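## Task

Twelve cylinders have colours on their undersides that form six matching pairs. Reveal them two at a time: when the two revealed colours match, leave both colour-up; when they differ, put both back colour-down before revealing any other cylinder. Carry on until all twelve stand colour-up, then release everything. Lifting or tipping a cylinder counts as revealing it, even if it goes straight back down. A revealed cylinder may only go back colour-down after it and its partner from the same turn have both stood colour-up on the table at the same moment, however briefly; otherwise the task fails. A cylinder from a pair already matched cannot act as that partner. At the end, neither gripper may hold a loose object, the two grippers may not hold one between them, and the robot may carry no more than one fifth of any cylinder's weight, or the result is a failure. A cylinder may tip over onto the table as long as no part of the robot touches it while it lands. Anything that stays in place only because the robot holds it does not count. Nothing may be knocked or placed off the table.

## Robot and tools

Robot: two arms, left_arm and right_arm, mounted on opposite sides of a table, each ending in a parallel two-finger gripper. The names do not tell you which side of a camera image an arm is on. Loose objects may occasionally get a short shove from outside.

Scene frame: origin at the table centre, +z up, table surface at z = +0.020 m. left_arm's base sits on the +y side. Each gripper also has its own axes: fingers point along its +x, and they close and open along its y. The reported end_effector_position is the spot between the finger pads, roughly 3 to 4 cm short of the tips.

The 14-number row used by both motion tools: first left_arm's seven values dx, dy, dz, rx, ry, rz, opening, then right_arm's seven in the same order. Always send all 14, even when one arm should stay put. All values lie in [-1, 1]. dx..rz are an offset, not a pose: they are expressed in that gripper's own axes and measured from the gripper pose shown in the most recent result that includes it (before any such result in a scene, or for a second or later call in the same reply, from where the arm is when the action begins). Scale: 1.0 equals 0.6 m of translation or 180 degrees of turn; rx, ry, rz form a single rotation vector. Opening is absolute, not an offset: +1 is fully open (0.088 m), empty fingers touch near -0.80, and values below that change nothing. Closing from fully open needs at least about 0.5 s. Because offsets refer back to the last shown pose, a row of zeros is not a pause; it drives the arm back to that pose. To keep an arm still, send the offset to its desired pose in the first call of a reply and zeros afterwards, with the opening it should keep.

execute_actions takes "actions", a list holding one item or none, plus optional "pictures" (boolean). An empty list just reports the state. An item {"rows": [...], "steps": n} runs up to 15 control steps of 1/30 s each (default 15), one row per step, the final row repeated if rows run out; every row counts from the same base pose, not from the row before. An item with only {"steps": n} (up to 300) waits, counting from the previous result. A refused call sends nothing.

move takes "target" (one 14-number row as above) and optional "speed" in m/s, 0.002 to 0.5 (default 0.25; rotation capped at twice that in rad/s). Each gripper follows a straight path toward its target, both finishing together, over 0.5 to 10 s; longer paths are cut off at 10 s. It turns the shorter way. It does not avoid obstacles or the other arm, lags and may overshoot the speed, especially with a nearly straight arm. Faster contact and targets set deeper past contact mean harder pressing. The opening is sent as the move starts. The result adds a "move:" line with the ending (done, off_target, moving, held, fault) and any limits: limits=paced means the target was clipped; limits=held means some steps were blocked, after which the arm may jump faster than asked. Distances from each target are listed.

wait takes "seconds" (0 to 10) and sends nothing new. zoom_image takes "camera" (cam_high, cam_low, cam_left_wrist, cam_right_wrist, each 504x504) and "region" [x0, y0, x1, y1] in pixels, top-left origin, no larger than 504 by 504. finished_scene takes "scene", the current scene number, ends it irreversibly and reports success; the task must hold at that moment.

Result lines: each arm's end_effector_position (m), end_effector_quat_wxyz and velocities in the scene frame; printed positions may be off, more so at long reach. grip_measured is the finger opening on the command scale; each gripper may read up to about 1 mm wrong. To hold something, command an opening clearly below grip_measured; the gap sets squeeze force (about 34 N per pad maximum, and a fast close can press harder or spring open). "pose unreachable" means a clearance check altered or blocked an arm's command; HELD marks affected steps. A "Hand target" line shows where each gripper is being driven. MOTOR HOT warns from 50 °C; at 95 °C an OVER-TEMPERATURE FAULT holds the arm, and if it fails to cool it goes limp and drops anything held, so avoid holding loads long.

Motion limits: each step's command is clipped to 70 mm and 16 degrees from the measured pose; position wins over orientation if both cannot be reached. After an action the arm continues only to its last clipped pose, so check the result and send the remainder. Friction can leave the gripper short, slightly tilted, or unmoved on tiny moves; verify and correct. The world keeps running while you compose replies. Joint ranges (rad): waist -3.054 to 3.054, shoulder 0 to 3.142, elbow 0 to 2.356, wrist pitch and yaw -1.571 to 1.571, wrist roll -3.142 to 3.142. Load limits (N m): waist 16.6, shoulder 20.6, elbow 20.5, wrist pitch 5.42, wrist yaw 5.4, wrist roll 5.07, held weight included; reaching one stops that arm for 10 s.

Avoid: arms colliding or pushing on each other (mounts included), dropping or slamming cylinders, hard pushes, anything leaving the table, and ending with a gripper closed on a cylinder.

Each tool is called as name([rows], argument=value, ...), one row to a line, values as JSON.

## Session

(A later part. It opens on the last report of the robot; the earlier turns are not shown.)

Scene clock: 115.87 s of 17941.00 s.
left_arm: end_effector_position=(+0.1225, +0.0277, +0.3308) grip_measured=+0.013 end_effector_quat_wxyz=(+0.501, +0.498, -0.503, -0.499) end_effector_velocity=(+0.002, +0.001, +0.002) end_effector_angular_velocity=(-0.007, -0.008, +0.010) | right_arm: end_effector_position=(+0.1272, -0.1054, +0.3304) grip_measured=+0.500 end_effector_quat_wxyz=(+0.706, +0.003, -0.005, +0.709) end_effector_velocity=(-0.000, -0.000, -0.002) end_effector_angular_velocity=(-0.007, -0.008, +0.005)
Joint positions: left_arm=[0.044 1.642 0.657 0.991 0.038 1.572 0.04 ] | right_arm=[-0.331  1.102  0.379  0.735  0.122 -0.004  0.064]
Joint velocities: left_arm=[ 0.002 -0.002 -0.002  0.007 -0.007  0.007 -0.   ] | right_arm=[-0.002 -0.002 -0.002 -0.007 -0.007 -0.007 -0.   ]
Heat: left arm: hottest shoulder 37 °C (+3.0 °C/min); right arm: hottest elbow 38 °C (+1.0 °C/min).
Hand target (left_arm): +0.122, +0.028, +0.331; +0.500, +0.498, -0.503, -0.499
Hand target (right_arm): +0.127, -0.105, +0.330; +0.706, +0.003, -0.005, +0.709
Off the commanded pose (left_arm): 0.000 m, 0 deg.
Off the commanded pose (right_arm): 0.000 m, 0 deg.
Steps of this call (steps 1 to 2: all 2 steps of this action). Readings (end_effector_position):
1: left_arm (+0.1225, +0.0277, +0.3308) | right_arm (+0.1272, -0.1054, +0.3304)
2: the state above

move(target=[0,0,0,0,0,0,-0.4, 0.14,0.002,-0.004,0,0.002,0,0.5], speed=0.14)

execute_actions([
  {"rows":[[0,0,0,0,0,0,-0.4,0,0,0,0,0,0,-0.4],[0,0,0,0,0,0,-0.4,0,0,0,0,0,0,-0.4],[0,0,0,0,0,0,-0.4,0,0,0,0,0,0,-0.4],[0,0,0,0,0,0,-0.4,0,0,0,0,0,0,-0.4],[0,0,0,0,0,0,-0.4,0,0,0,0,0,0,-0.4],[0,0,0,0,0,0,-0.4,0,0,0,0,0,0,-0.4],[0,0,0,0,0,0,-0.4,0,0,0,0,0,0,-0.4],[0,0,0,0,0,0,0.6,0,0,0,0,0,0,-0.4],[0,0,0,0,0,0,0.6,0,0,0,0,0,0,-0.4],[0,0,0,0,0,0,0.6,0,0,0,0,0,0,-0.4],[-0.01,0,0,0,0,0,0.6,-0.01,0,0,0,0,0,-0.4],[-0.02,0,0,0,0,0,0.6,-0.02,0,0,0,0,0,-0.4],[-0.03,0,0,0,0,0,0.6,-0.03,0,0,0,0,0,-0.4],[-0.04,0,0,0,0,0,0.6,-0.04,0,0,0,0,0,-0.4],[-0.05,0,0,0,0,0,0.6,-0.05,0,0,0,0,0,-0.4]]},
], pictures=false)

move(target=[-0.05,0,0,0,0,0,0.6, -0.182,0.135,-0.34,0,0.498,0,-0.4], speed=0.4)

move(target=[0,0,0,0,0,0,0.6, 0.075,0,0,0,0,0,-0.4], speed=0.08)

execute_actions([
  {"rows":[[0,0,0,0,0,0,0.6,0,0,0,0,0,0,0.4]],"steps":10},
])

Scene clock: 132.07 s of 17941.00 s.
left_arm: end_effector_position=(+0.1225, +0.0277, +0.3300) grip_measured=+0.010 end_effector_quat_wxyz=(+0.500, +0.498, -0.502, -0.499) end_effector_velocity=(+0.002, +0.001, +0.004) end_effector_angular_velocity=(-0.012, +0.022, +0.019) | right_arm: end_effector_position=(+0.1261, -0.0248, +0.3275) grip_measured=+0.500 end_effector_quat_wxyz=(+0.706, -0.001, -0.002, +0.708) end_effector_velocity=(-0.002, +0.001, -0.004) end_effector_angular_velocity=(-0.012, -0.008, +0.020)
Joint positions: left_arm=[0.044 1.643 0.657 0.99  0.038 1.572 0.039] | right_arm=[-0.364  1.489  0.633  0.857  0.091 -0.004  0.064]
Joint velocities: left_arm=[-0.002 -0.007 -0.002  0.007 -0.022 -0.022 -0.   ] | right_arm=[-0.002  0.007  0.002 -0.007 -0.022 -0.007 -0.   ]
Heat: left arm: hottest shoulder 36 °C (-1.0 °C/min); right arm: hottest elbow 38 °C (+0.0 °C/min).
Hand target (left_arm): +0.122, +0.028, +0.331; +0.500, +0.498, -0.503, -0.499
Hand target (right_arm): +0.126, -0.021, +0.328; +0.706, +0.000, -0.003, +0.708
Off the commanded pose (left_arm): 0.001 m, 0 deg.
Off the commanded pose (right_arm): 0.004 m, 0 deg.
move: done

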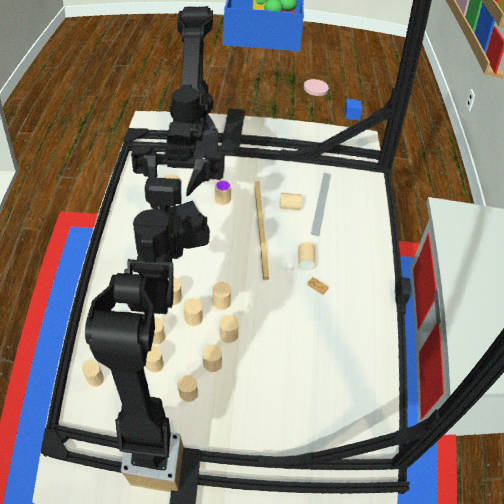

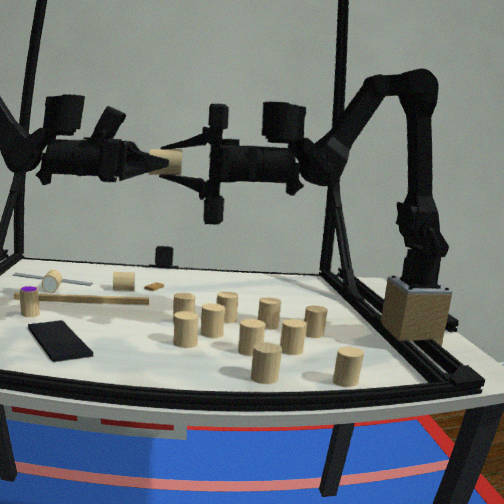

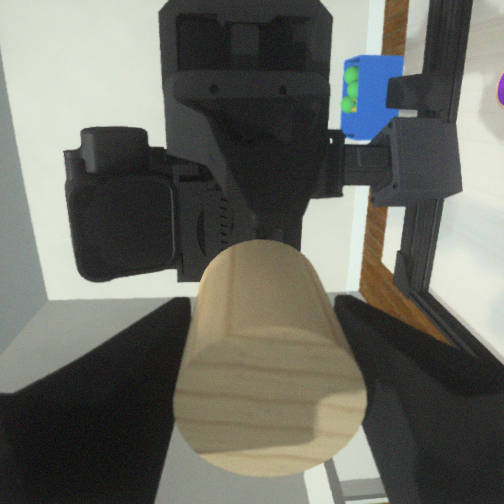

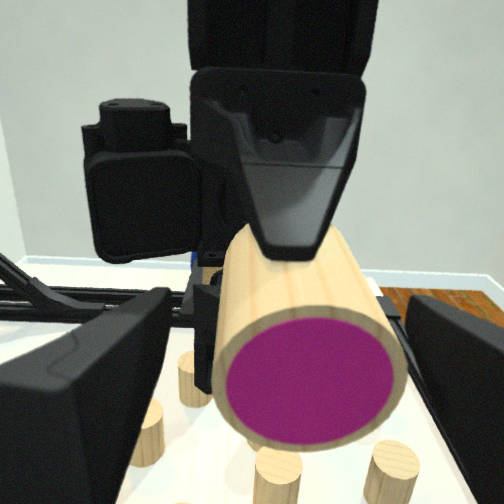

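Scene clock: 132.57 s of 17941.00 s.
left_arm: end_effector_position=(+0.1216, +0.0407, +0.3276) grip_measured=+0.530 end_effector_quat_wxyz=(+0.498, +0.500, -0.501, -0.502) end_effector_velocity=(-0.005, +0.143, -0.013) end_effector_angular_velocity=(+0.032, -0.006, +0.005) | right_arm: end_effector_position=(+0.1265, -0.0369, +0.3230) grip_measured=+0.002 end_effector_quat_wxyz=(+0.706, -0.006, +0.002, +0.708) end_effector_velocity=(-0.002, -0.141, -0.025) end_effector_angular_velocity=(-0.061, +0.001, +0.015)
Joint positions: left_arm=[0.044 1.598 0.604 0.991 0.04  1.572 0.065] | right_arm=[-0.361  1.445  0.586  0.848  0.093 -0.004  0.039]
Joint velocities: left_arm=[-0.002 -0.505 -0.559  0.022 -0.007  0.007  0.175] | right_arm=[ 0.051 -0.554 -0.52  -0.095  0.037  0.007 -0.   ]
Heat: left arm: hottest shoulder 36 °C (-1.0 °C/min); right arm: hottest elbow 38 °C (+0.0 °C/min).
Hand target (left_arm): +0.123, +0.055, +0.329; +0.500, +0.498, -0.502, -0.499
Hand target (right_arm): +0.126, -0.052, +0.326; +0.706, -0.001, -0.002, +0.708
Off the commanded pose (left_arm): 0.017 m, 0 deg.
Off the commanded pose (right_arm): 0.018 m, 1 deg.
Steps of this call (steps 1 to 15: all 15 steps of this action). Readings (end_effector_position):
1: left_arm (+0.1225, +0.0277, +0.3300) | right_arm (+0.1261, -0.0248, +0.3275)
2: left_arm (+0.1225, +0.0277, +0.3300) | right_arm (+0.1261, -0.0248, +0.3275)
4: left_arm (+0.1225, +0.0277, +0.3300) | right_arm (+0.1261, -0.0248, +0.3275)
8: left_arm (+0.1221, +0.0277, +0.3300) | right_arm (+0.1265, -0.0248, +0.3275)
15: the state above

Scene clock: 135.47 s of 17941.00 s.
left_arm: end_effector_position=(+0.1211, +0.0805, +0.3286) grip_measured=+0.600 end_effector_quat_wxyz=(+0.499, +0.499, -0.501, -0.500) end_effector_velocity=(-0.004, +0.001, -0.004) end_effector_angular_velocity=(+0.012, -0.007, -0.024) | right_arm: end_effector_position=(+0.0487, -0.1611, +0.1209) grip_measured=+0.001 end_effector_quat_wxyz=(+0.504, -0.497, +0.501, +0.498) end_effector_velocity=(-0.002, -0.003, +0.003) end_effector_angular_velocity=(-0.028, +0.013, +0.005)
Joint positions: left_arm=[0.047 1.439 0.458 0.981 0.041 1.572 0.068] | right_arm=[-0.108  1.817  1.051 -0.802  0.003  0.358  0.039]
Joint velocities: left_arm=[-0.002 -0.002 -0.007 -0.007  0.022  0.007 -0.   ] | right_arm=[-0.002  0.002  0.017 -0.037 -0.022 -0.007 -0.   ]
Heat: left arm: hottest shoulder 36 °C (-1.0 °C/min); right arm: hottest elbow 38 °C (+0.0 °C/min).
Hand target (left_arm): +0.122, +0.083, +0.328; +0.499, +0.500, -0.501, -0.501
Hand target (right_arm): +0.047, -0.160, +0.120; +0.502, -0.498, +0.503, +0.497
Off the commanded pose (left_arm): 0.003 m, 0 deg.
Off the commanded pose (right_arm): 0.003 m, 1 deg.
move: done

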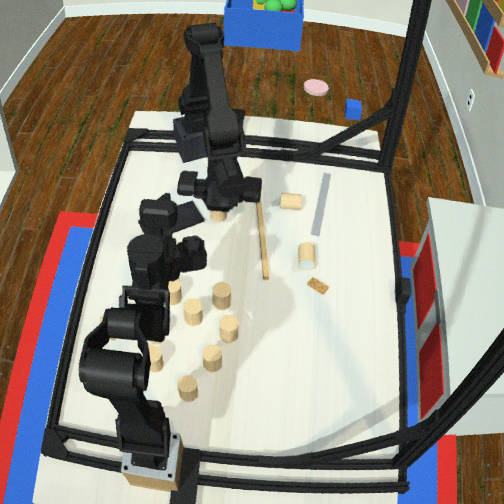

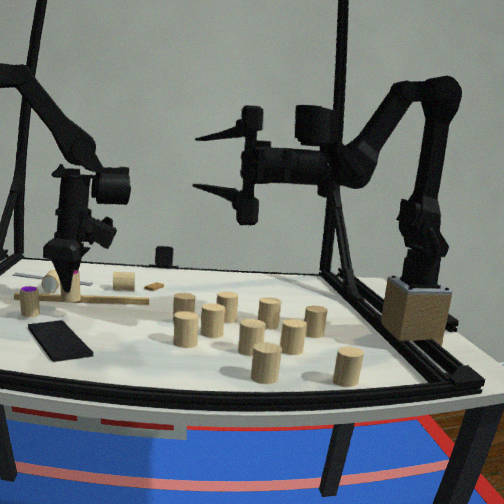

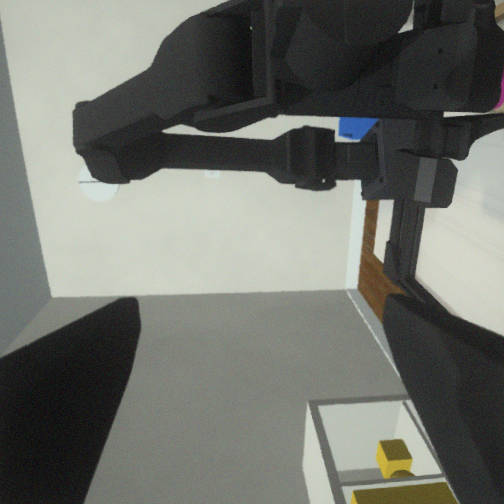

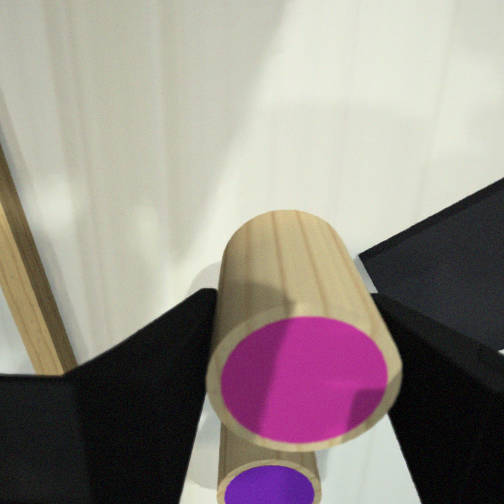

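Scene clock: 136.33 s of 17941.00 s.
left_arm: end_effector_position=(+0.1211, +0.0805, +0.3286) grip_measured=+0.600 end_effector_quat_wxyz=(+0.499, +0.499, -0.501, -0.500) end_effector_velocity=(+0.002, +0.001, -0.005) end_effector_angular_velocity=(+0.022, +0.023, +0.010) | right_arm: end_effector_position=(+0.0475, -0.1580, +0.0826) grip_measured=+0.000 end_effector_quat_wxyz=(+0.506, -0.492, +0.498, +0.503) end_effector_velocity=(-0.000, -0.000, +0.001) end_effector_angular_velocity=(-0.005, +0.006, +0.005)
Joint positions: left_arm=[0.047 1.439 0.458 0.981 0.041 1.572 0.068] | right_arm=[-0.108  1.903  0.983 -0.632  0.003  0.358  0.039]
Joint velocities: left_arm=[ 0.002 -0.002 -0.002 -0.022 -0.007 -0.022  0.   ] | right_arm=[-0.002 -0.002  0.002 -0.007 -0.007 -0.007 -0.   ]
Heat: left arm: hottest shoulder 36 °C (+0.0 °C/min); right arm: hottest elbow 38 °C (+0.0 °C/min).
Hand target (left_arm): +0.121, +0.080, +0.329; +0.499, +0.499, -0.501, -0.500
Hand target (right_arm): +0.049, -0.161, +0.076; +0.504, -0.497, +0.501, +0.498
Off the commanded pose (left_arm): 0.000 m, 0 deg.
Off the commanded pose (right_arm): 0.007 m, 1 deg.
move: done

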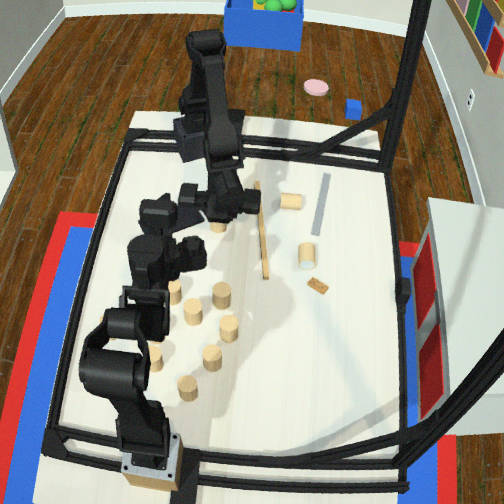

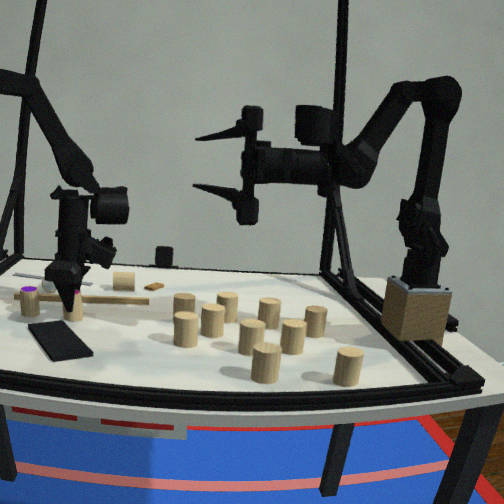

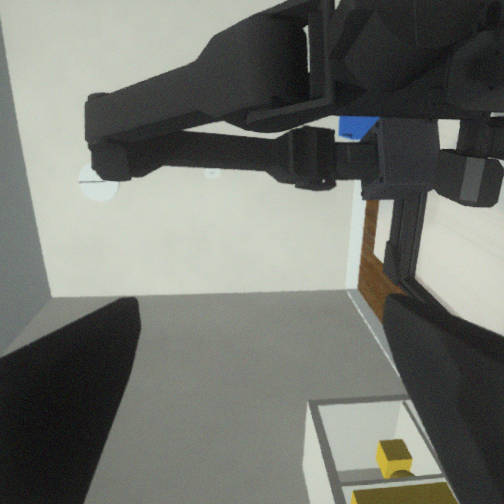

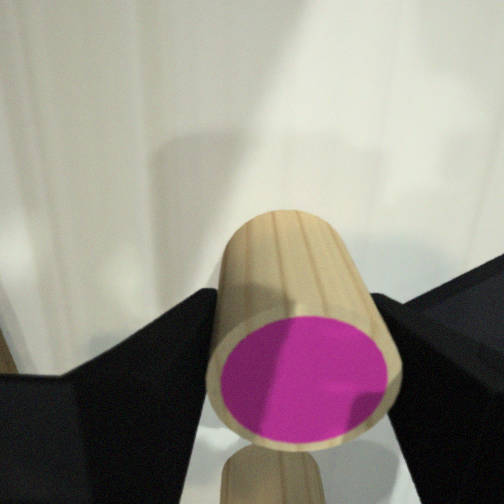

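Scene clock: 136.67 s of 17941.00 s.
left_arm: end_effector_position=(+0.1211, +0.0805, +0.3286) grip_measured=+0.600 end_effector_quat_wxyz=(+0.499, +0.499, -0.501, -0.500) end_effector_velocity=(+0.002, +0.001, -0.002) end_effector_angular_velocity=(+0.007, +0.022, +0.010) | right_arm: end_effector_position=(+0.0475, -0.1578, +0.0826) grip_measured=+0.375 end_effector_quat_wxyz=(+0.506, -0.492, +0.498, +0.504) end_effector_velocity=(+0.001, -0.002, +0.000) end_effector_angular_velocity=(-0.004, -0.010, +0.010)
Joint positions: left_arm=[0.047 1.439 0.458 0.981 0.041 1.572 0.068] | right_arm=[-0.108  1.903  0.983 -0.631  0.003  0.358  0.057]
Joint velocities: left_arm=[ 0.002 -0.002 -0.002 -0.007 -0.007 -0.022 -0.   ] | right_arm=[ 0.002 -0.002 -0.002 -0.007  0.007 -0.007  0.011]
Heat: left arm: hottest shoulder 36 °C (+0.0 °C/min); right arm: hottest elbow 38 °C (+0.0 °C/min).
Hand target (left_arm): +0.121, +0.080, +0.329; +0.499, +0.499, -0.501, -0.500
Hand target (right_arm): +0.048, -0.158, +0.083; +0.506, -0.492, +0.498, +0.503
Off the commanded pose (left_arm): 0.000 m, 0 deg.
Off the commanded pose (right_arm): 0.000 m, 0 deg.
Steps of this call (steps 1 to 10: all 10 steps of this action). Readings (end_effector_position):
1: left_arm (+0.1211, +0.0805, +0.3286) | right_arm (+0.0475, -0.1580, +0.0826)
2: left_arm (+0.1211, +0.0805, +0.3286) | right_arm (+0.0475, -0.1580, +0.0826)
4: left_arm (+0.1211, +0.0805, +0.3286) | right_arm (+0.0475, -0.1579, +0.0826)
8: left_arm (+0.1211, +0.0805, +0.3286) | right_arm (+0.0475, -0.1578, +0.0826)
10: the state above

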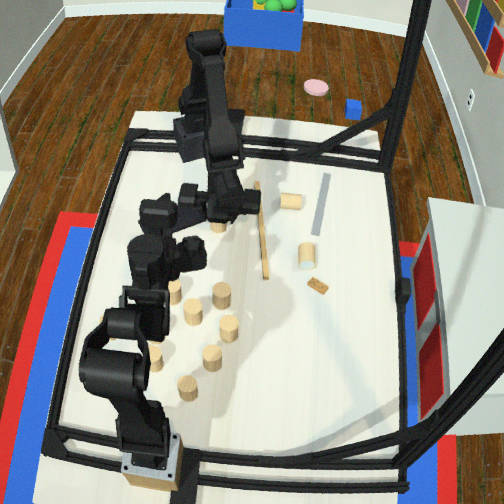

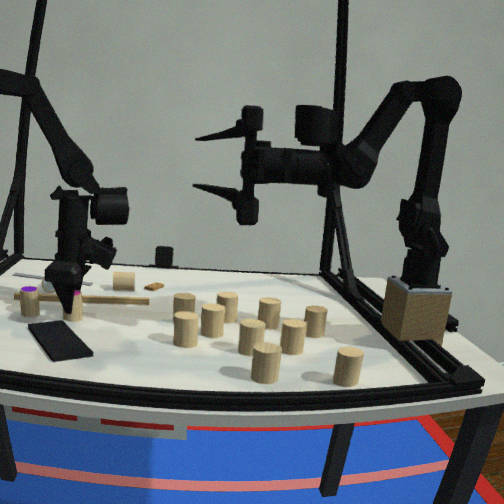

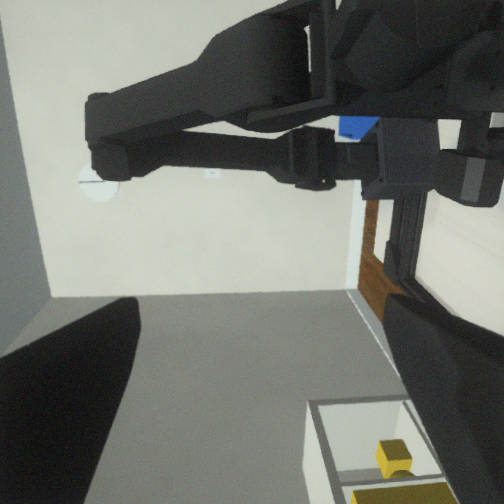

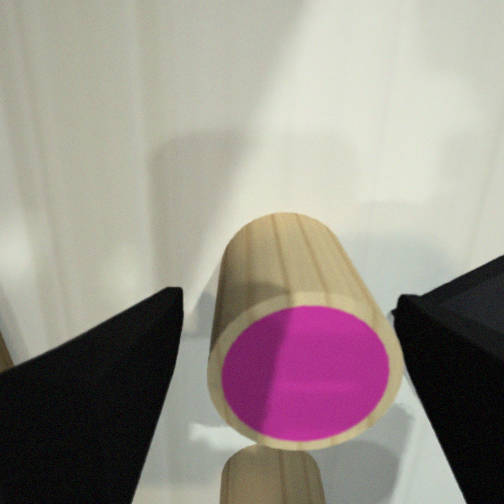

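execute_actions([
  {"rows":[[0,0,0,0,0,0,0.6,0,0,0,0,0,0,-0.4],[0,0,0,0,0,0,0.6,0,0,0,0,0,0,-0.4],[0,0,0,0,0,0,0.6,0,0,0,0,0,0,-0.4],[0,0,0,0,0,0,0.6,0,0,0,0,0,0,-0.4],[0,0,0,0,0,0,0.6,0,0,0,0,0,0,-0.4],[0,0,0,0,0,0,0.6,0,0,0,0,0,0,-0.4],[0,0,0,0,0,0,0.6,0,0,0,0,0,0,-0.4],[0,0,0,0,0,0,0.6,-0.015,0,0,0,0,0,-0.4],[0,0,0,0,0,0,0.6,-0.03,0,0,0,0,0,-0.4],[0,0,0,0,0,0,0.6,-0.045,0,0,0,0,0,-0.4],[0,0,0,0,0,0,0.6,-0.06,0,0,0,0,0,-0.4],[0,0,0,0,0,0,0.6,-0.075,0,0,0,0,0,-0.4],[0,0,0,0,0,0,0.6,-0.09,0,0,0,0,0,-0.4],[0,0,0,0,0,0,0.6,-0.105,0,0,0,0,0,-0.4],[0,0,0,0,0,0,0.6,-0.12,0,0,0,0,0,-0.4]]},
], pictures=false)

move(target=[0,0,0,0,0,0,0.6, -0.29,-0.13,0.182,0,-0.498,0,-0.4], speed=0.4)

execute_actions([
  {"rows":[[0,0,0,0,0,0,0.6,0,0,0,0,0,0,-0.4]],"steps":2},
], pictures=false)

Scene clock: 144.57 s of 17941.00 s.
left_arm: end_effector_position=(+0.1211, +0.0805, +0.3286) grip_measured=+0.600 end_effector_quat_wxyz=(+0.499, +0.499, -0.501, -0.500) end_effector_velocity=(+0.000, +0.001, -0.002) end_effector_angular_velocity=(+0.007, +0.008, +0.005) | right_arm: end_effector_position=(+0.0504, -0.1659, +0.1188) grip_measured=+0.002 end_effector_quat_wxyz=(+0.501, -0.504, +0.504, +0.492) end_effector_velocity=(-0.012, +0.033, +0.275) end_effector_angular_velocity=(+0.160, +0.066, +0.005)
Joint positions: left_arm=[0.047 1.439 0.458 0.981 0.041 1.572 0.068] | right_arm=[-0.108  1.819  1.044 -0.813  0.004  0.358  0.039]
Joint velocities: left_arm=[-0.002 -0.002 -0.002 -0.007 -0.007 -0.007  0.   ] | right_arm=[-0.002 -0.564  0.54  -0.93  -0.007 -0.007  0.   ]
Heat: left arm: hottest shoulder 35 °C (-1.0 °C/min); right arm: hottest elbow 38 °C (+0.0 °C/min).
Hand target (left_arm): +0.121, +0.080, +0.329; +0.499, +0.499, -0.501, -0.500
Hand target (right_arm): +0.048, -0.160, +0.151; +0.507, -0.490, +0.498, +0.505
Off the commanded pose (left_arm): 0.000 m, 0 deg.
Off the commanded pose (right_arm): 0.036 m, 2 deg.
Steps of this call (steps 1 to 90: nothing new was sent; then 4.40 s passed at rest; steps 91 to 105: all 15 steps of this action). Readings (end_effector_position):
91: left_arm (+0.1211, +0.0805, +0.3286) | right_arm (+0.0475, -0.1578, +0.0826)
92: left_arm (+0.1211, +0.0805, +0.3286) | right_arm (+0.0475, -0.1578, +0.0826)
94: left_arm (+0.1211, +0.0805, +0.3286) | right_arm (+0.0475, -0.1579, +0.0826)
98: left_arm (+0.1211, +0.0805, +0.3286) | right_arm (+0.0477, -0.1585, +0.0827)
105: the state above

Scene clock: 147.53 s of 17941.00 s.
left_arm: end_effector_position=(+0.1211, +0.0805, +0.3286) grip_measured=+0.600 end_effector_quat_wxyz=(+0.499, +0.499, -0.501, -0.500) end_effector_velocity=(+0.000, +0.001, -0.004) end_effector_angular_velocity=(+0.012, +0.008, +0.005) | right_arm: end_effector_position=(+0.1255, -0.0555, +0.3283) grip_measured=+0.001 end_effector_quat_wxyz=(+0.706, +0.006, -0.007, +0.708) end_effector_velocity=(+0.002, +0.000, -0.000) end_effector_angular_velocity=(+0.002, -0.007, -0.000)
Joint positions: left_arm=[0.047 1.439 0.458 0.981 0.041 1.572 0.068] | right_arm=[-0.35   1.368  0.52   0.867  0.105 -0.003  0.039]
Joint velocities: left_arm=[-0.002 -0.002 -0.007 -0.007 -0.007 -0.007 -0.   ] | right_arm=[-0.007  0.002 -0.002  0.007 -0.007 -0.007  0.   ]
Heat: left arm: hottest shoulder 35 °C (-1.0 °C/min); right arm: hottest elbow 38 °C (-1.0 °C/min).
Hand target (left_arm): +0.121, +0.080, +0.329; +0.499, +0.499, -0.501, -0.500
Hand target (right_arm): +0.126, -0.056, +0.322; +0.706, +0.001, -0.004, +0.708
Off the commanded pose (left_arm): 0.000 m, 0 deg.
Off the commanded pose (right_arm): 0.008 m, 1 deg.
move: done

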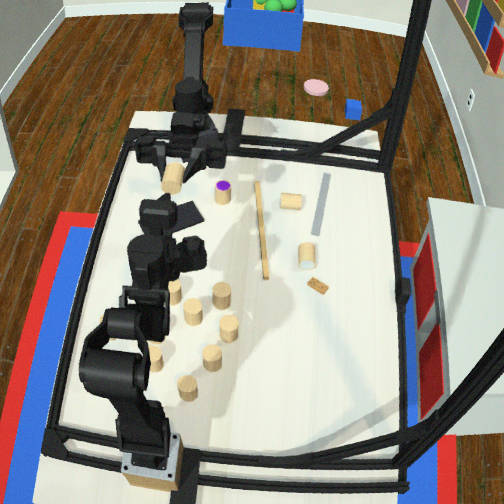

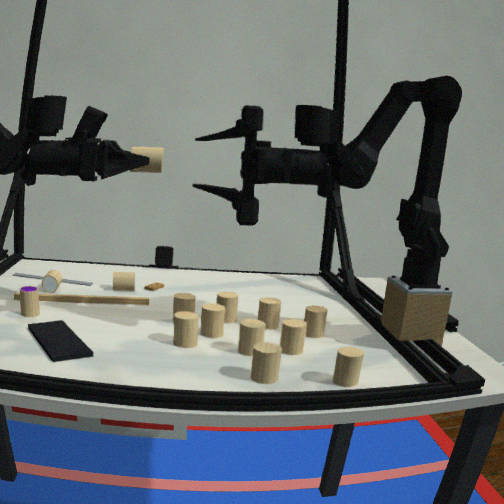

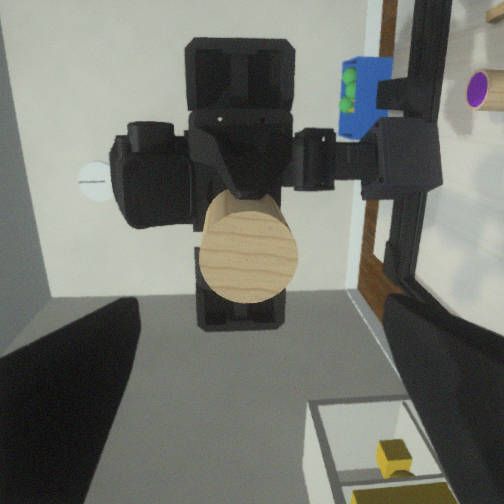

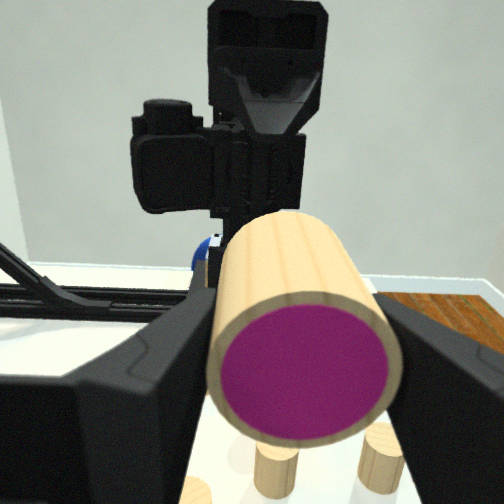

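Scene clock: 147.60 s of 17941.00 s.
left_arm: end_effector_position=(+0.1211, +0.0805, +0.3286) grip_measured=+0.600 end_effector_quat_wxyz=(+0.499, +0.499, -0.501, -0.500) end_effector_velocity=(-0.002, +0.001, -0.004) end_effector_angular_velocity=(+0.012, -0.007, +0.000) | right_arm: end_effector_position=(+0.1255, -0.0555, +0.3281) grip_measured=+0.001 end_effector_quat_wxyz=(+0.706, +0.006, -0.007, +0.708) end_effector_velocity=(-0.002, -0.001, +0.001) end_effector_angular_velocity=(+0.007, -0.007, +0.010)
Joint positions: left_arm=[0.047 1.439 0.458 0.981 0.041 1.572 0.068] | right_arm=[-0.35   1.369  0.52   0.868  0.105 -0.003  0.039]
Joint velocities: left_arm=[-0.007 -0.002 -0.007 -0.007 -0.007  0.007 -0.   ] | right_arm=[ 0.002 -0.002 -0.002  0.007 -0.007 -0.007 -0.   ]
Heat: left arm: hottest shoulder 35 °C (-1.0 °C/min); right arm: hottest elbow 38 °C (-1.0 °C/min).
Hand target (left_arm): +0.121, +0.080, +0.329; +0.499, +0.499, -0.501, -0.500
Hand target (right_arm): +0.126, -0.056, +0.328; +0.706, +0.006, -0.007, +0.708
Off the commanded pose (left_arm): 0.000 m, 0 deg.
Off the commanded pose (right_arm): 0.000 m, 0 deg.
Steps of this call (steps 1 to 2: all 2 steps of this action). Readings (end_effector_position):
1: left_arm (+0.1211, +0.0805, +0.3286) | right_arm (+0.1255, -0.0555, +0.3281)
2: the state above

move(target=[0.145,0.009,0.0015,0,0,0,0.6, 0,0,0,0,0,0,-0.4], speed=0.14)

execute_actions([
  {"rows":[[0,0,0,0,0,0,-0.4,0,0,0,0,0,0,-0.4],[0,0,0,0,0,0,-0.4,0,0,0,0,0,0,-0.4],[0,0,0,0,0,0,-0.4,0,0,0,0,0,0,-0.4],[0,0,0,0,0,0,-0.4,0,0,0,0,0,0,-0.4],[0,0,0,0,0,0,-0.4,0,0,0,0,0,0,-0.4],[0,0,0,0,0,0,-0.4,0,0,0,0,0,0,-0.4],[0,0,0,0,0,0,-0.4,0,0,0,0,0,0,-0.4],[0,0,0,0,0,0,-0.4,0,0,0,0,0,0,0.5],[0,0,0,0,0,0,-0.4,0,0,0,0,0,0,0.5],[0,0,0,0,0,0,-0.4,0,0,0,0,0,0,0.5],[-0.01,0,0,0,0,0,-0.4,-0.01,0,0,0,0,0,0.5],[-0.02,0,0,0,0,0,-0.4,-0.02,0,0,0,0,0,0.5],[-0.03,0,0,0,0,0,-0.4,-0.03,0,0,0,0,0,0.5],[-0.04,0,0,0,0,0,-0.4,-0.04,0,0,0,0,0,0.5],[-0.05,0,0,0,0,0,-0.4,-0.05,0,0,0,0,0,0.5]]},
], pictures=false)

move(target=[-0.055,-0.32,-0.223,0,0,-0.496,-0.4, -0.29,0.131,-0.312,0,0.505,0,0.5], speed=0.4)

Scene clock: 161.13 s of 17941.00 s.
left_arm: end_effector_position=(+0.1209, -0.0035, +0.3319) grip_measured=+0.600 end_effector_quat_wxyz=(+0.498, +0.500, -0.501, -0.501) end_effector_velocity=(-0.000, -0.001, -0.006) end_effector_angular_velocity=(+0.032, +0.008, +0.005) | right_arm: end_effector_position=(+0.1256, -0.0555, +0.3276) grip_measured=+0.000 end_effector_quat_wxyz=(+0.706, +0.006, -0.006, +0.708) end_effector_velocity=(-0.000, +0.000, -0.003) end_effector_angular_velocity=(-0.017, -0.009, +0.005)
Joint positions: left_arm=[0.036 1.739 0.788 0.948 0.031 1.572 0.068] | right_arm=[-0.35   1.369  0.519  0.867  0.105 -0.003  0.039]
Joint velocities: left_arm=[-0.002  0.002  0.007 -0.037 -0.007 -0.007  0.   ] | right_arm=[-0.002 -0.002  0.002 -0.022 -0.007 -0.007  0.   ]
Heat: left arm: hottest shoulder 34 °C (-2.0 °C/min); right arm: hottest elbow 38 °C (-1.0 °C/min).
Hand target (left_arm): +0.120, -0.006, +0.333; +0.499, +0.499, -0.501, -0.500
Hand target (right_arm): +0.126, -0.055, +0.328; +0.706, +0.006, -0.007, +0.708
Off the commanded pose (left_arm): 0.004 m, 0 deg.
Off the commanded pose (right_arm): 0.000 m, 0 deg.
move: done

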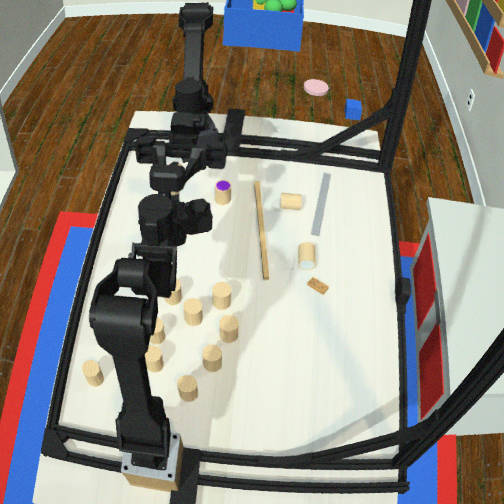

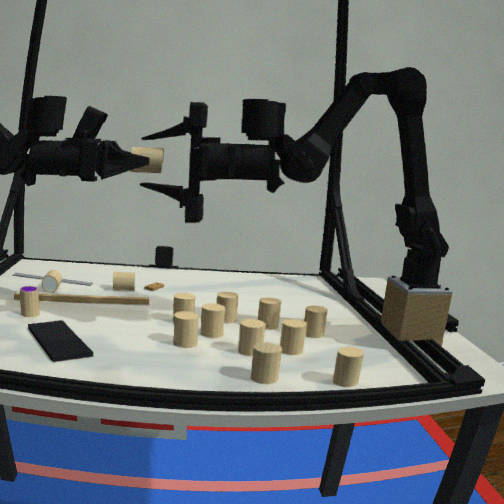

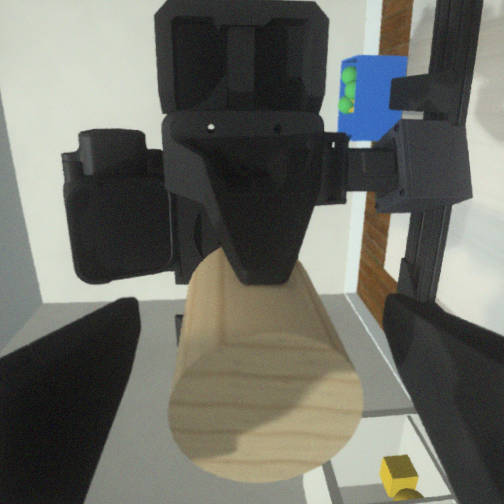

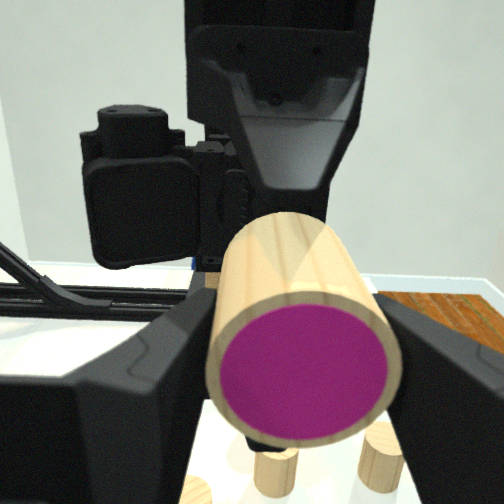

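Scene clock: 161.63 s of 17941.00 s.
left_arm: end_effector_position=(+0.1205, +0.0096, +0.3257) grip_measured=+0.022 end_effector_quat_wxyz=(+0.494, +0.504, -0.496, -0.506) end_effector_velocity=(-0.006, +0.144, -0.028) end_effector_angular_velocity=(+0.071, +0.009, -0.010) | right_arm: end_effector_position=(+0.1258, -0.0678, +0.3269) grip_measured=+0.475 end_effector_quat_wxyz=(+0.706, +0.005, -0.006, +0.708) end_effector_velocity=(+0.003, -0.140, -0.015) end_effector_angular_velocity=(-0.032, -0.010, -0.015)
Joint positions: left_arm=[0.036 1.703 0.731 0.952 0.031 1.573 0.04 ] | right_arm=[-0.345  1.313  0.478  0.851  0.109 -0.003  0.062]
Joint velocities: left_arm=[-0.002 -0.452 -0.603  0.081  0.007 -0.007 -0.   ] | right_arm=[ 0.066 -0.637 -0.471 -0.198  0.081 -0.007  0.024]
Heat: left arm: hottest shoulder 34 °C (-2.0 °C/min); right arm: hottest elbow 38 °C (-1.0 °C/min).
Hand target (left_arm): +0.121, +0.024, +0.331; +0.498, +0.500, -0.501, -0.501
Hand target (right_arm): +0.126, -0.083, +0.326; +0.706, +0.006, -0.007, +0.708
Off the commanded pose (left_arm): 0.018 m, 1 deg.
Off the commanded pose (right_arm): 0.018 m, 0 deg.
Steps of this call (steps 1 to 15: all 15 steps of this action). Readings (end_effector_position):
1: left_arm (+0.1209, -0.0035, +0.3319) | right_arm (+0.1256, -0.0555, +0.3276)
2: left_arm (+0.1209, -0.0035, +0.3319) | right_arm (+0.1256, -0.0555, +0.3276)
4: left_arm (+0.1209, -0.0035, +0.3319) | right_arm (+0.1256, -0.0555, +0.3276)
8: left_arm (+0.1209, -0.0035, +0.3320) | right_arm (+0.1255, -0.0555, +0.3271)
15: the state above

Scene clock: 164.67 s of 17941.00 s.
left_arm: end_effector_position=(+0.2537, +0.0595, +0.1359) grip_measured=+0.019 end_effector_quat_wxyz=(-0.000, +0.708, +0.001, -0.707) end_effector_velocity=(-0.001, -0.003, -0.000) end_effector_angular_velocity=(-0.005, -0.009, -0.000) | right_arm: end_effector_position=(+0.0494, -0.2524, +0.1356) grip_measured=+0.500 end_effector_quat_wxyz=(+0.502, -0.497, +0.503, +0.498) end_effector_velocity=(+0.003, -0.000, +0.001) end_effector_angular_velocity=(+0.001, -0.008, -0.000)
Joint positions: left_arm=[ 0.339  2.296  1.732 -1.007 -0.002  1.9    0.04 ] | right_arm=[ 0.028  1.482  0.751 -0.839 -0.001  0.495  0.064]
Joint velocities: left_arm=[-0.007  0.002  0.002  0.007 -0.007 -0.007 -0.   ] | right_arm=[-0.007 -0.007 -0.002 -0.007  0.007 -0.007 -0.   ]
Heat: left arm: hottest shoulder 34 °C (-2.0 °C/min); right arm: hottest elbow 38 °C (+0.0 °C/min).
Hand target (left_arm): +0.256, +0.058, +0.136; -0.000, +0.709, +0.001, -0.705
Hand target (right_arm): +0.047, -0.251, +0.136; +0.500, -0.497, +0.504, +0.498
Off the commanded pose (left_arm): 0.003 m, 0 deg.
Off the commanded pose (right_arm): 0.002 m, 1 deg.
move: done

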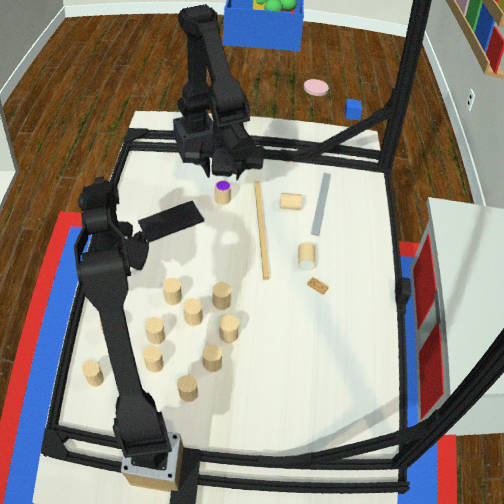

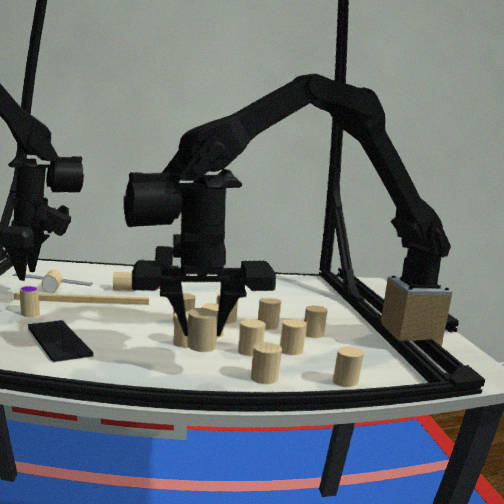

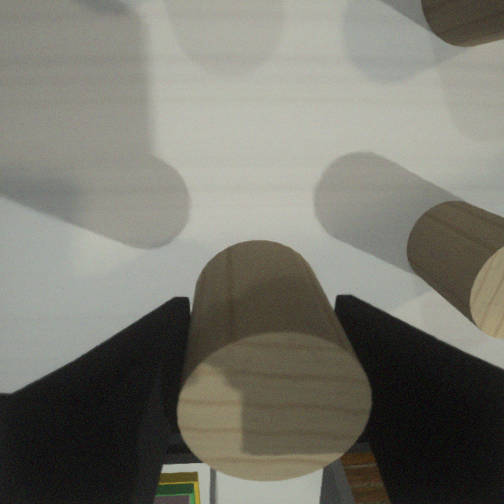

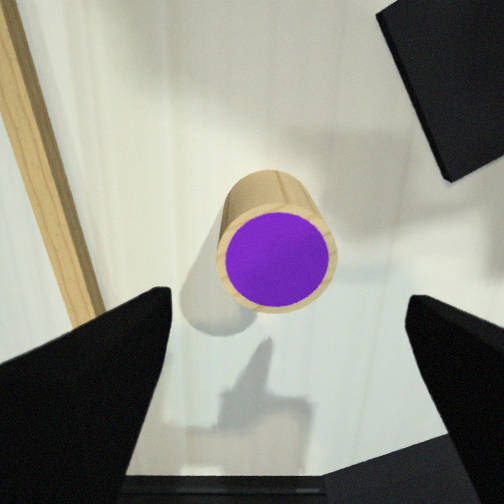

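move(target=[0.093,0,0,0,0,0,-0.4, 0.1,0,-0.001,0,0.003,0,0.5], speed=0.08)

execute_actions([
  {"rows":[[0,0,0,0,0,0,0.5,0,0,0,0,0,0,-0.4],[0,0,0,0,0,0,0.5,0,0,0,0,0,0,-0.4],[0,0,0,0,0,0,0.5,0,0,0,0,0,0,-0.4],[0,0,0,0,0,0,0.5,0,0,0,0,0,0,-0.4],[0,0,0,0,0,0,0.5,0,0,0,0,0,0,-0.4],[-0.01,0,0,0,0,0,0.5,0,0,0,0,0,0,-0.4],[-0.02,0,0,0,0,0,0.5,0,0,0,0,0,0,-0.4],[-0.03,0,0,0,0,0,0.5,-0.015,0,0,0,0,0,-0.4],[-0.04,0,0,0,0,0,0.5,-0.03,0,0,0,0,0,-0.4],[-0.05,0,0,0,0,0,0.5,-0.045,0,0,0,0,0,-0.4],[-0.06,0,0,0,0,0,0.5,-0.06,0,0,0,0,0,-0.4],[-0.07,0,0,0,0,0,0.5,-0.075,0,0,0,0,0,-0.4],[-0.08,0,0,0,0,0,0.5,-0.09,0,0,0,0,0,-0.4],[-0.09,0,0,0,0,0,0.5,-0.105,0,0,0,0,0,-0.4],[-0.10,0,0,0,0,0,0.5,-0.12,0,0,0,0,0,-0.4]]},
], pictures=false)

move(target=[-0.308,-0.036,0.218,0,0,0.499,0.6, -0.297,-0.13,0.33,0,-0.501,0,-0.4], speed=0.4)

execute_actions([
  {"rows":[[0,0,0,0,0,0,0.6,0,0,0,0,0,0,-0.4]],"steps":2},
], pictures=false)

Scene clock: 180.43 s of 17941.00 s.
left_arm: end_effector_position=(+0.2547, +0.0565, +0.0866) grip_measured=+0.010 end_effector_quat_wxyz=(+0.005, +0.709, -0.004, -0.705) end_effector_velocity=(+0.001, +0.003, +0.000) end_effector_angular_velocity=(+0.014, -0.018, +0.005) | right_arm: end_effector_position=(+0.0480, -0.2496, +0.0793) grip_measured=+0.500 end_effector_quat_wxyz=(+0.503, -0.495, +0.502, +0.501) end_effector_velocity=(-0.001, -0.001, -0.002) end_effector_angular_velocity=(-0.012, +0.018, +0.000)
Joint positions: left_arm=[ 0.339  2.374  1.658 -0.842 -0.002  1.9    0.039] | right_arm=[ 0.028  1.644  0.634 -0.553 -0.002  0.494  0.064]
Joint velocities: left_arm=[-0.002 -0.002 -0.002 -0.007 -0.022 -0.007 -0.   ] | right_arm=[-0.007  0.007 -0.002  0.007 -0.022 -0.007 -0.   ]
Heat: left arm: hottest shoulder 37 °C (+1.0 °C/min); right arm: hottest elbow 38 °C (+0.0 °C/min).
Hand target (left_arm): +0.254, +0.060, +0.080; -0.000, +0.708, +0.001, -0.707
Hand target (right_arm): +0.050, -0.253, +0.076; +0.500, -0.499, +0.505, +0.496
Off the commanded pose (left_arm): 0.007 m, 1 deg.
Off the commanded pose (right_arm): 0.005 m, 1 deg.
move: done

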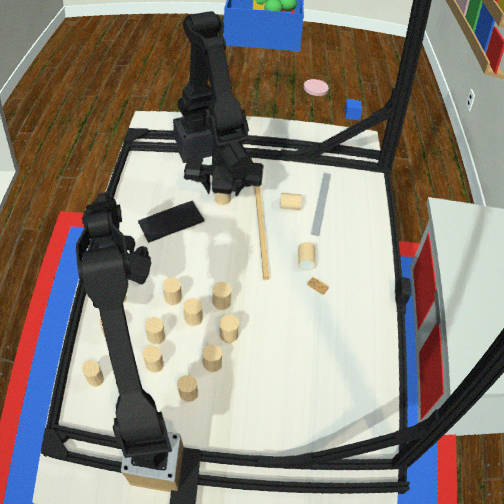

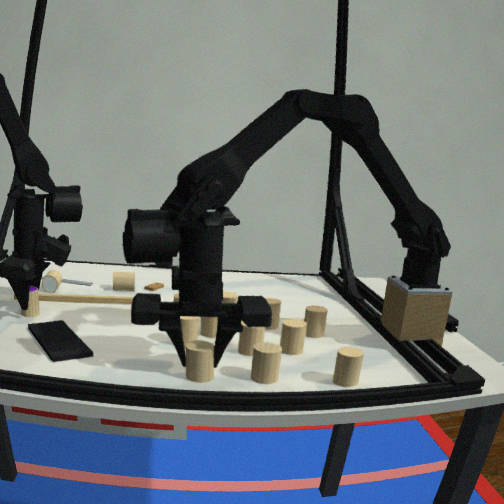

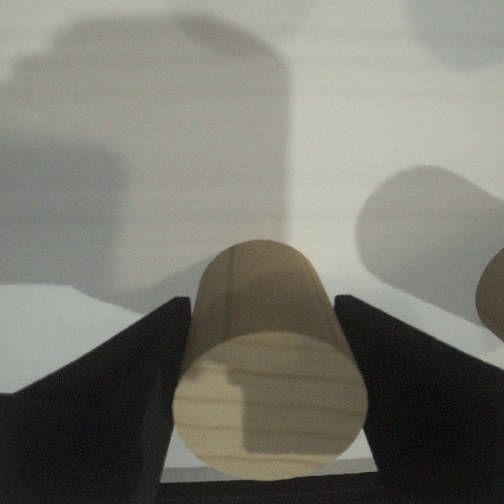

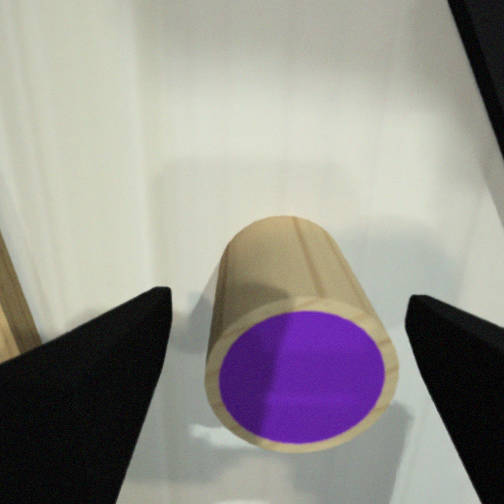

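Scene clock: 180.93 s of 17941.00 s.
left_arm: end_effector_position=(+0.2523, +0.0635, +0.1182) grip_measured=+0.495 end_effector_quat_wxyz=(-0.007, +0.706, +0.007, -0.709) end_effector_velocity=(+0.007, -0.020, +0.205) end_effector_angular_velocity=(-0.102, -0.043, +0.005) | right_arm: end_effector_position=(+0.0505, -0.2547, +0.1183) grip_measured=+0.000 end_effector_quat_wxyz=(+0.500, -0.503, +0.505, +0.492) end_effector_velocity=(-0.018, +0.032, +0.259) end_effector_angular_velocity=(+0.133, +0.078, +0.005)
Joint positions: left_arm=[ 0.339  2.321  1.7   -0.97  -0.002  1.901  0.063] | right_arm=[ 0.028  1.528  0.714 -0.774 -0.003  0.494  0.039]
Joint velocities: left_arm=[-0.002 -0.32   0.31  -0.52  -0.007 -0.007  0.003] | right_arm=[-0.002 -0.642  0.618 -1.106 -0.007 -0.007  0.001]
Heat: left arm: hottest shoulder 37 °C (+1.0 °C/min); right arm: hottest elbow 38 °C (+0.0 °C/min).
Hand target (left_arm): +0.254, +0.058, +0.146; +0.005, +0.710, -0.005, -0.705
Hand target (right_arm): +0.048, -0.250, +0.145; +0.503, -0.493, +0.502, +0.502
Off the commanded pose (left_arm): 0.029 m, 2 deg.
Off the commanded pose (right_arm): 0.033 m, 2 deg.
Steps of this call (steps 1 to 15: all 15 steps of this action). Readings (end_effector_position):
1: left_arm (+0.2547, +0.0565, +0.0866) | right_arm (+0.0480, -0.2496, +0.0793)
2: left_arm (+0.2547, +0.0565, +0.0866) | right_arm (+0.0480, -0.2496, +0.0793)
4: left_arm (+0.2547, +0.0565, +0.0866) | right_arm (+0.0480, -0.2496, +0.0793)
8: left_arm (+0.2536, +0.0599, +0.0876) | right_arm (+0.0482, -0.2502, +0.0797)
15: the state above

Scene clock: 183.90 s of 17941.00 s.
left_arm: end_effector_position=(+0.1226, +0.0809, +0.3313) grip_measured=+0.600 end_effector_quat_wxyz=(+0.501, +0.498, -0.503, -0.498) end_effector_velocity=(+0.000, +0.001, +0.003) end_effector_angular_velocity=(-0.017, +0.021, +0.005) | right_arm: end_effector_position=(+0.1264, -0.0550, +0.3239) grip_measured=+0.000 end_effector_quat_wxyz=(+0.706, +0.003, -0.005, +0.708) end_effector_velocity=(-0.002, +0.001, -0.002) end_effector_angular_velocity=(-0.002, -0.022, +0.019)
Joint positions: left_arm=[0.053 1.433 0.459 0.982 0.047 1.573 0.068] | right_arm=[-0.353  1.378  0.515  0.873  0.101 -0.004  0.039]
Joint velocities: left_arm=[-0.002 -0.002 -0.007  0.022 -0.007 -0.022 -0.   ] | right_arm=[-0.002  0.007 -0.002  0.007 -0.022 -0.022 -0.   ]
Heat: left arm: hottest shoulder 37 °C (+1.0 °C/min); right arm: hottest elbow 38 °C (+0.0 °C/min).
Hand target (left_arm): +0.122, +0.082, +0.326; +0.499, +0.499, -0.500, -0.501
Hand target (right_arm): +0.127, -0.055, +0.319; +0.706, -0.002, -0.002, +0.708
Off the commanded pose (left_arm): 0.006 m, 1 deg.
Off the commanded pose (right_arm): 0.007 m, 1 deg.
move: done

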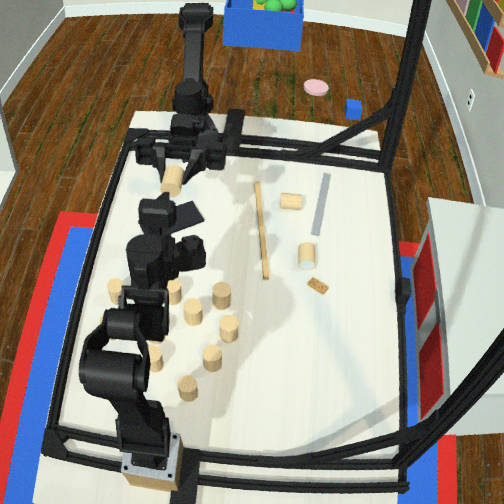

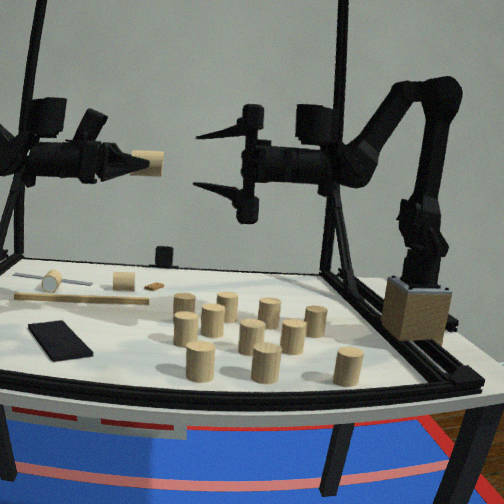

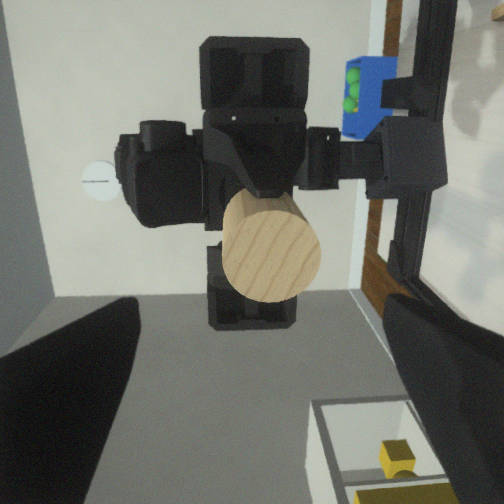

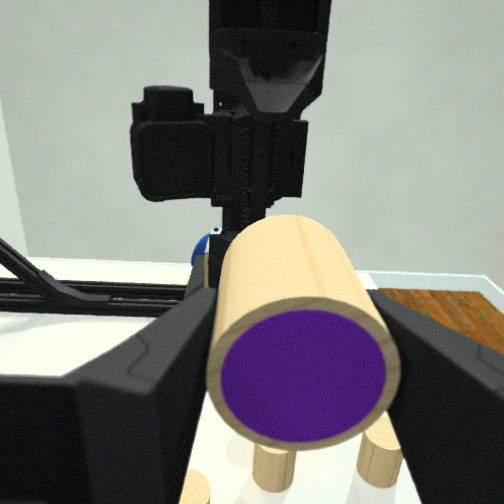

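Scene clock: 183.97 s of 17941.00 s.
left_arm: end_effector_position=(+0.1226, +0.0809, +0.3313) grip_measured=+0.600 end_effector_quat_wxyz=(+0.501, +0.497, -0.504, -0.498) end_effector_velocity=(+0.002, +0.001, -0.004) end_effector_angular_velocity=(+0.012, +0.008, +0.019) | right_arm: end_effector_position=(+0.1264, -0.0550, +0.3238) grip_measured=+0.000 end_effector_quat_wxyz=(+0.706, +0.003, -0.005, +0.708) end_effector_velocity=(-0.002, -0.000, -0.004) end_effector_angular_velocity=(-0.012, -0.009, +0.019)
Joint positions: left_arm=[0.053 1.433 0.459 0.983 0.047 1.573 0.068] | right_arm=[-0.353  1.378  0.515  0.874  0.101 -0.004  0.039]
Joint velocities: left_arm=[-0.002 -0.002 -0.007 -0.007 -0.022 -0.007 -0.   ] | right_arm=[-0.002  0.002 -0.002 -0.007 -0.022 -0.007 -0.   ]
Heat: left arm: hottest shoulder 37 °C (+1.0 °C/min); right arm: hottest elbow 38 °C (+0.0 °C/min).
Hand target (left_arm): +0.123, +0.081, +0.331; +0.501, +0.497, -0.504, -0.498
Hand target (right_arm): +0.126, -0.055, +0.324; +0.706, +0.002, -0.005, +0.708
Off the commanded pose (left_arm): 0.000 m, 0 deg.
Off the commanded pose (right_arm): 0.000 m, 0 deg.
Steps of this call (steps 1 to 2: all 2 steps of this action). Readings (end_effector_position):
1: left_arm (+0.1226, +0.0809, +0.3313) | right_arm (+0.1264, -0.0550, +0.3238)
2: the state above


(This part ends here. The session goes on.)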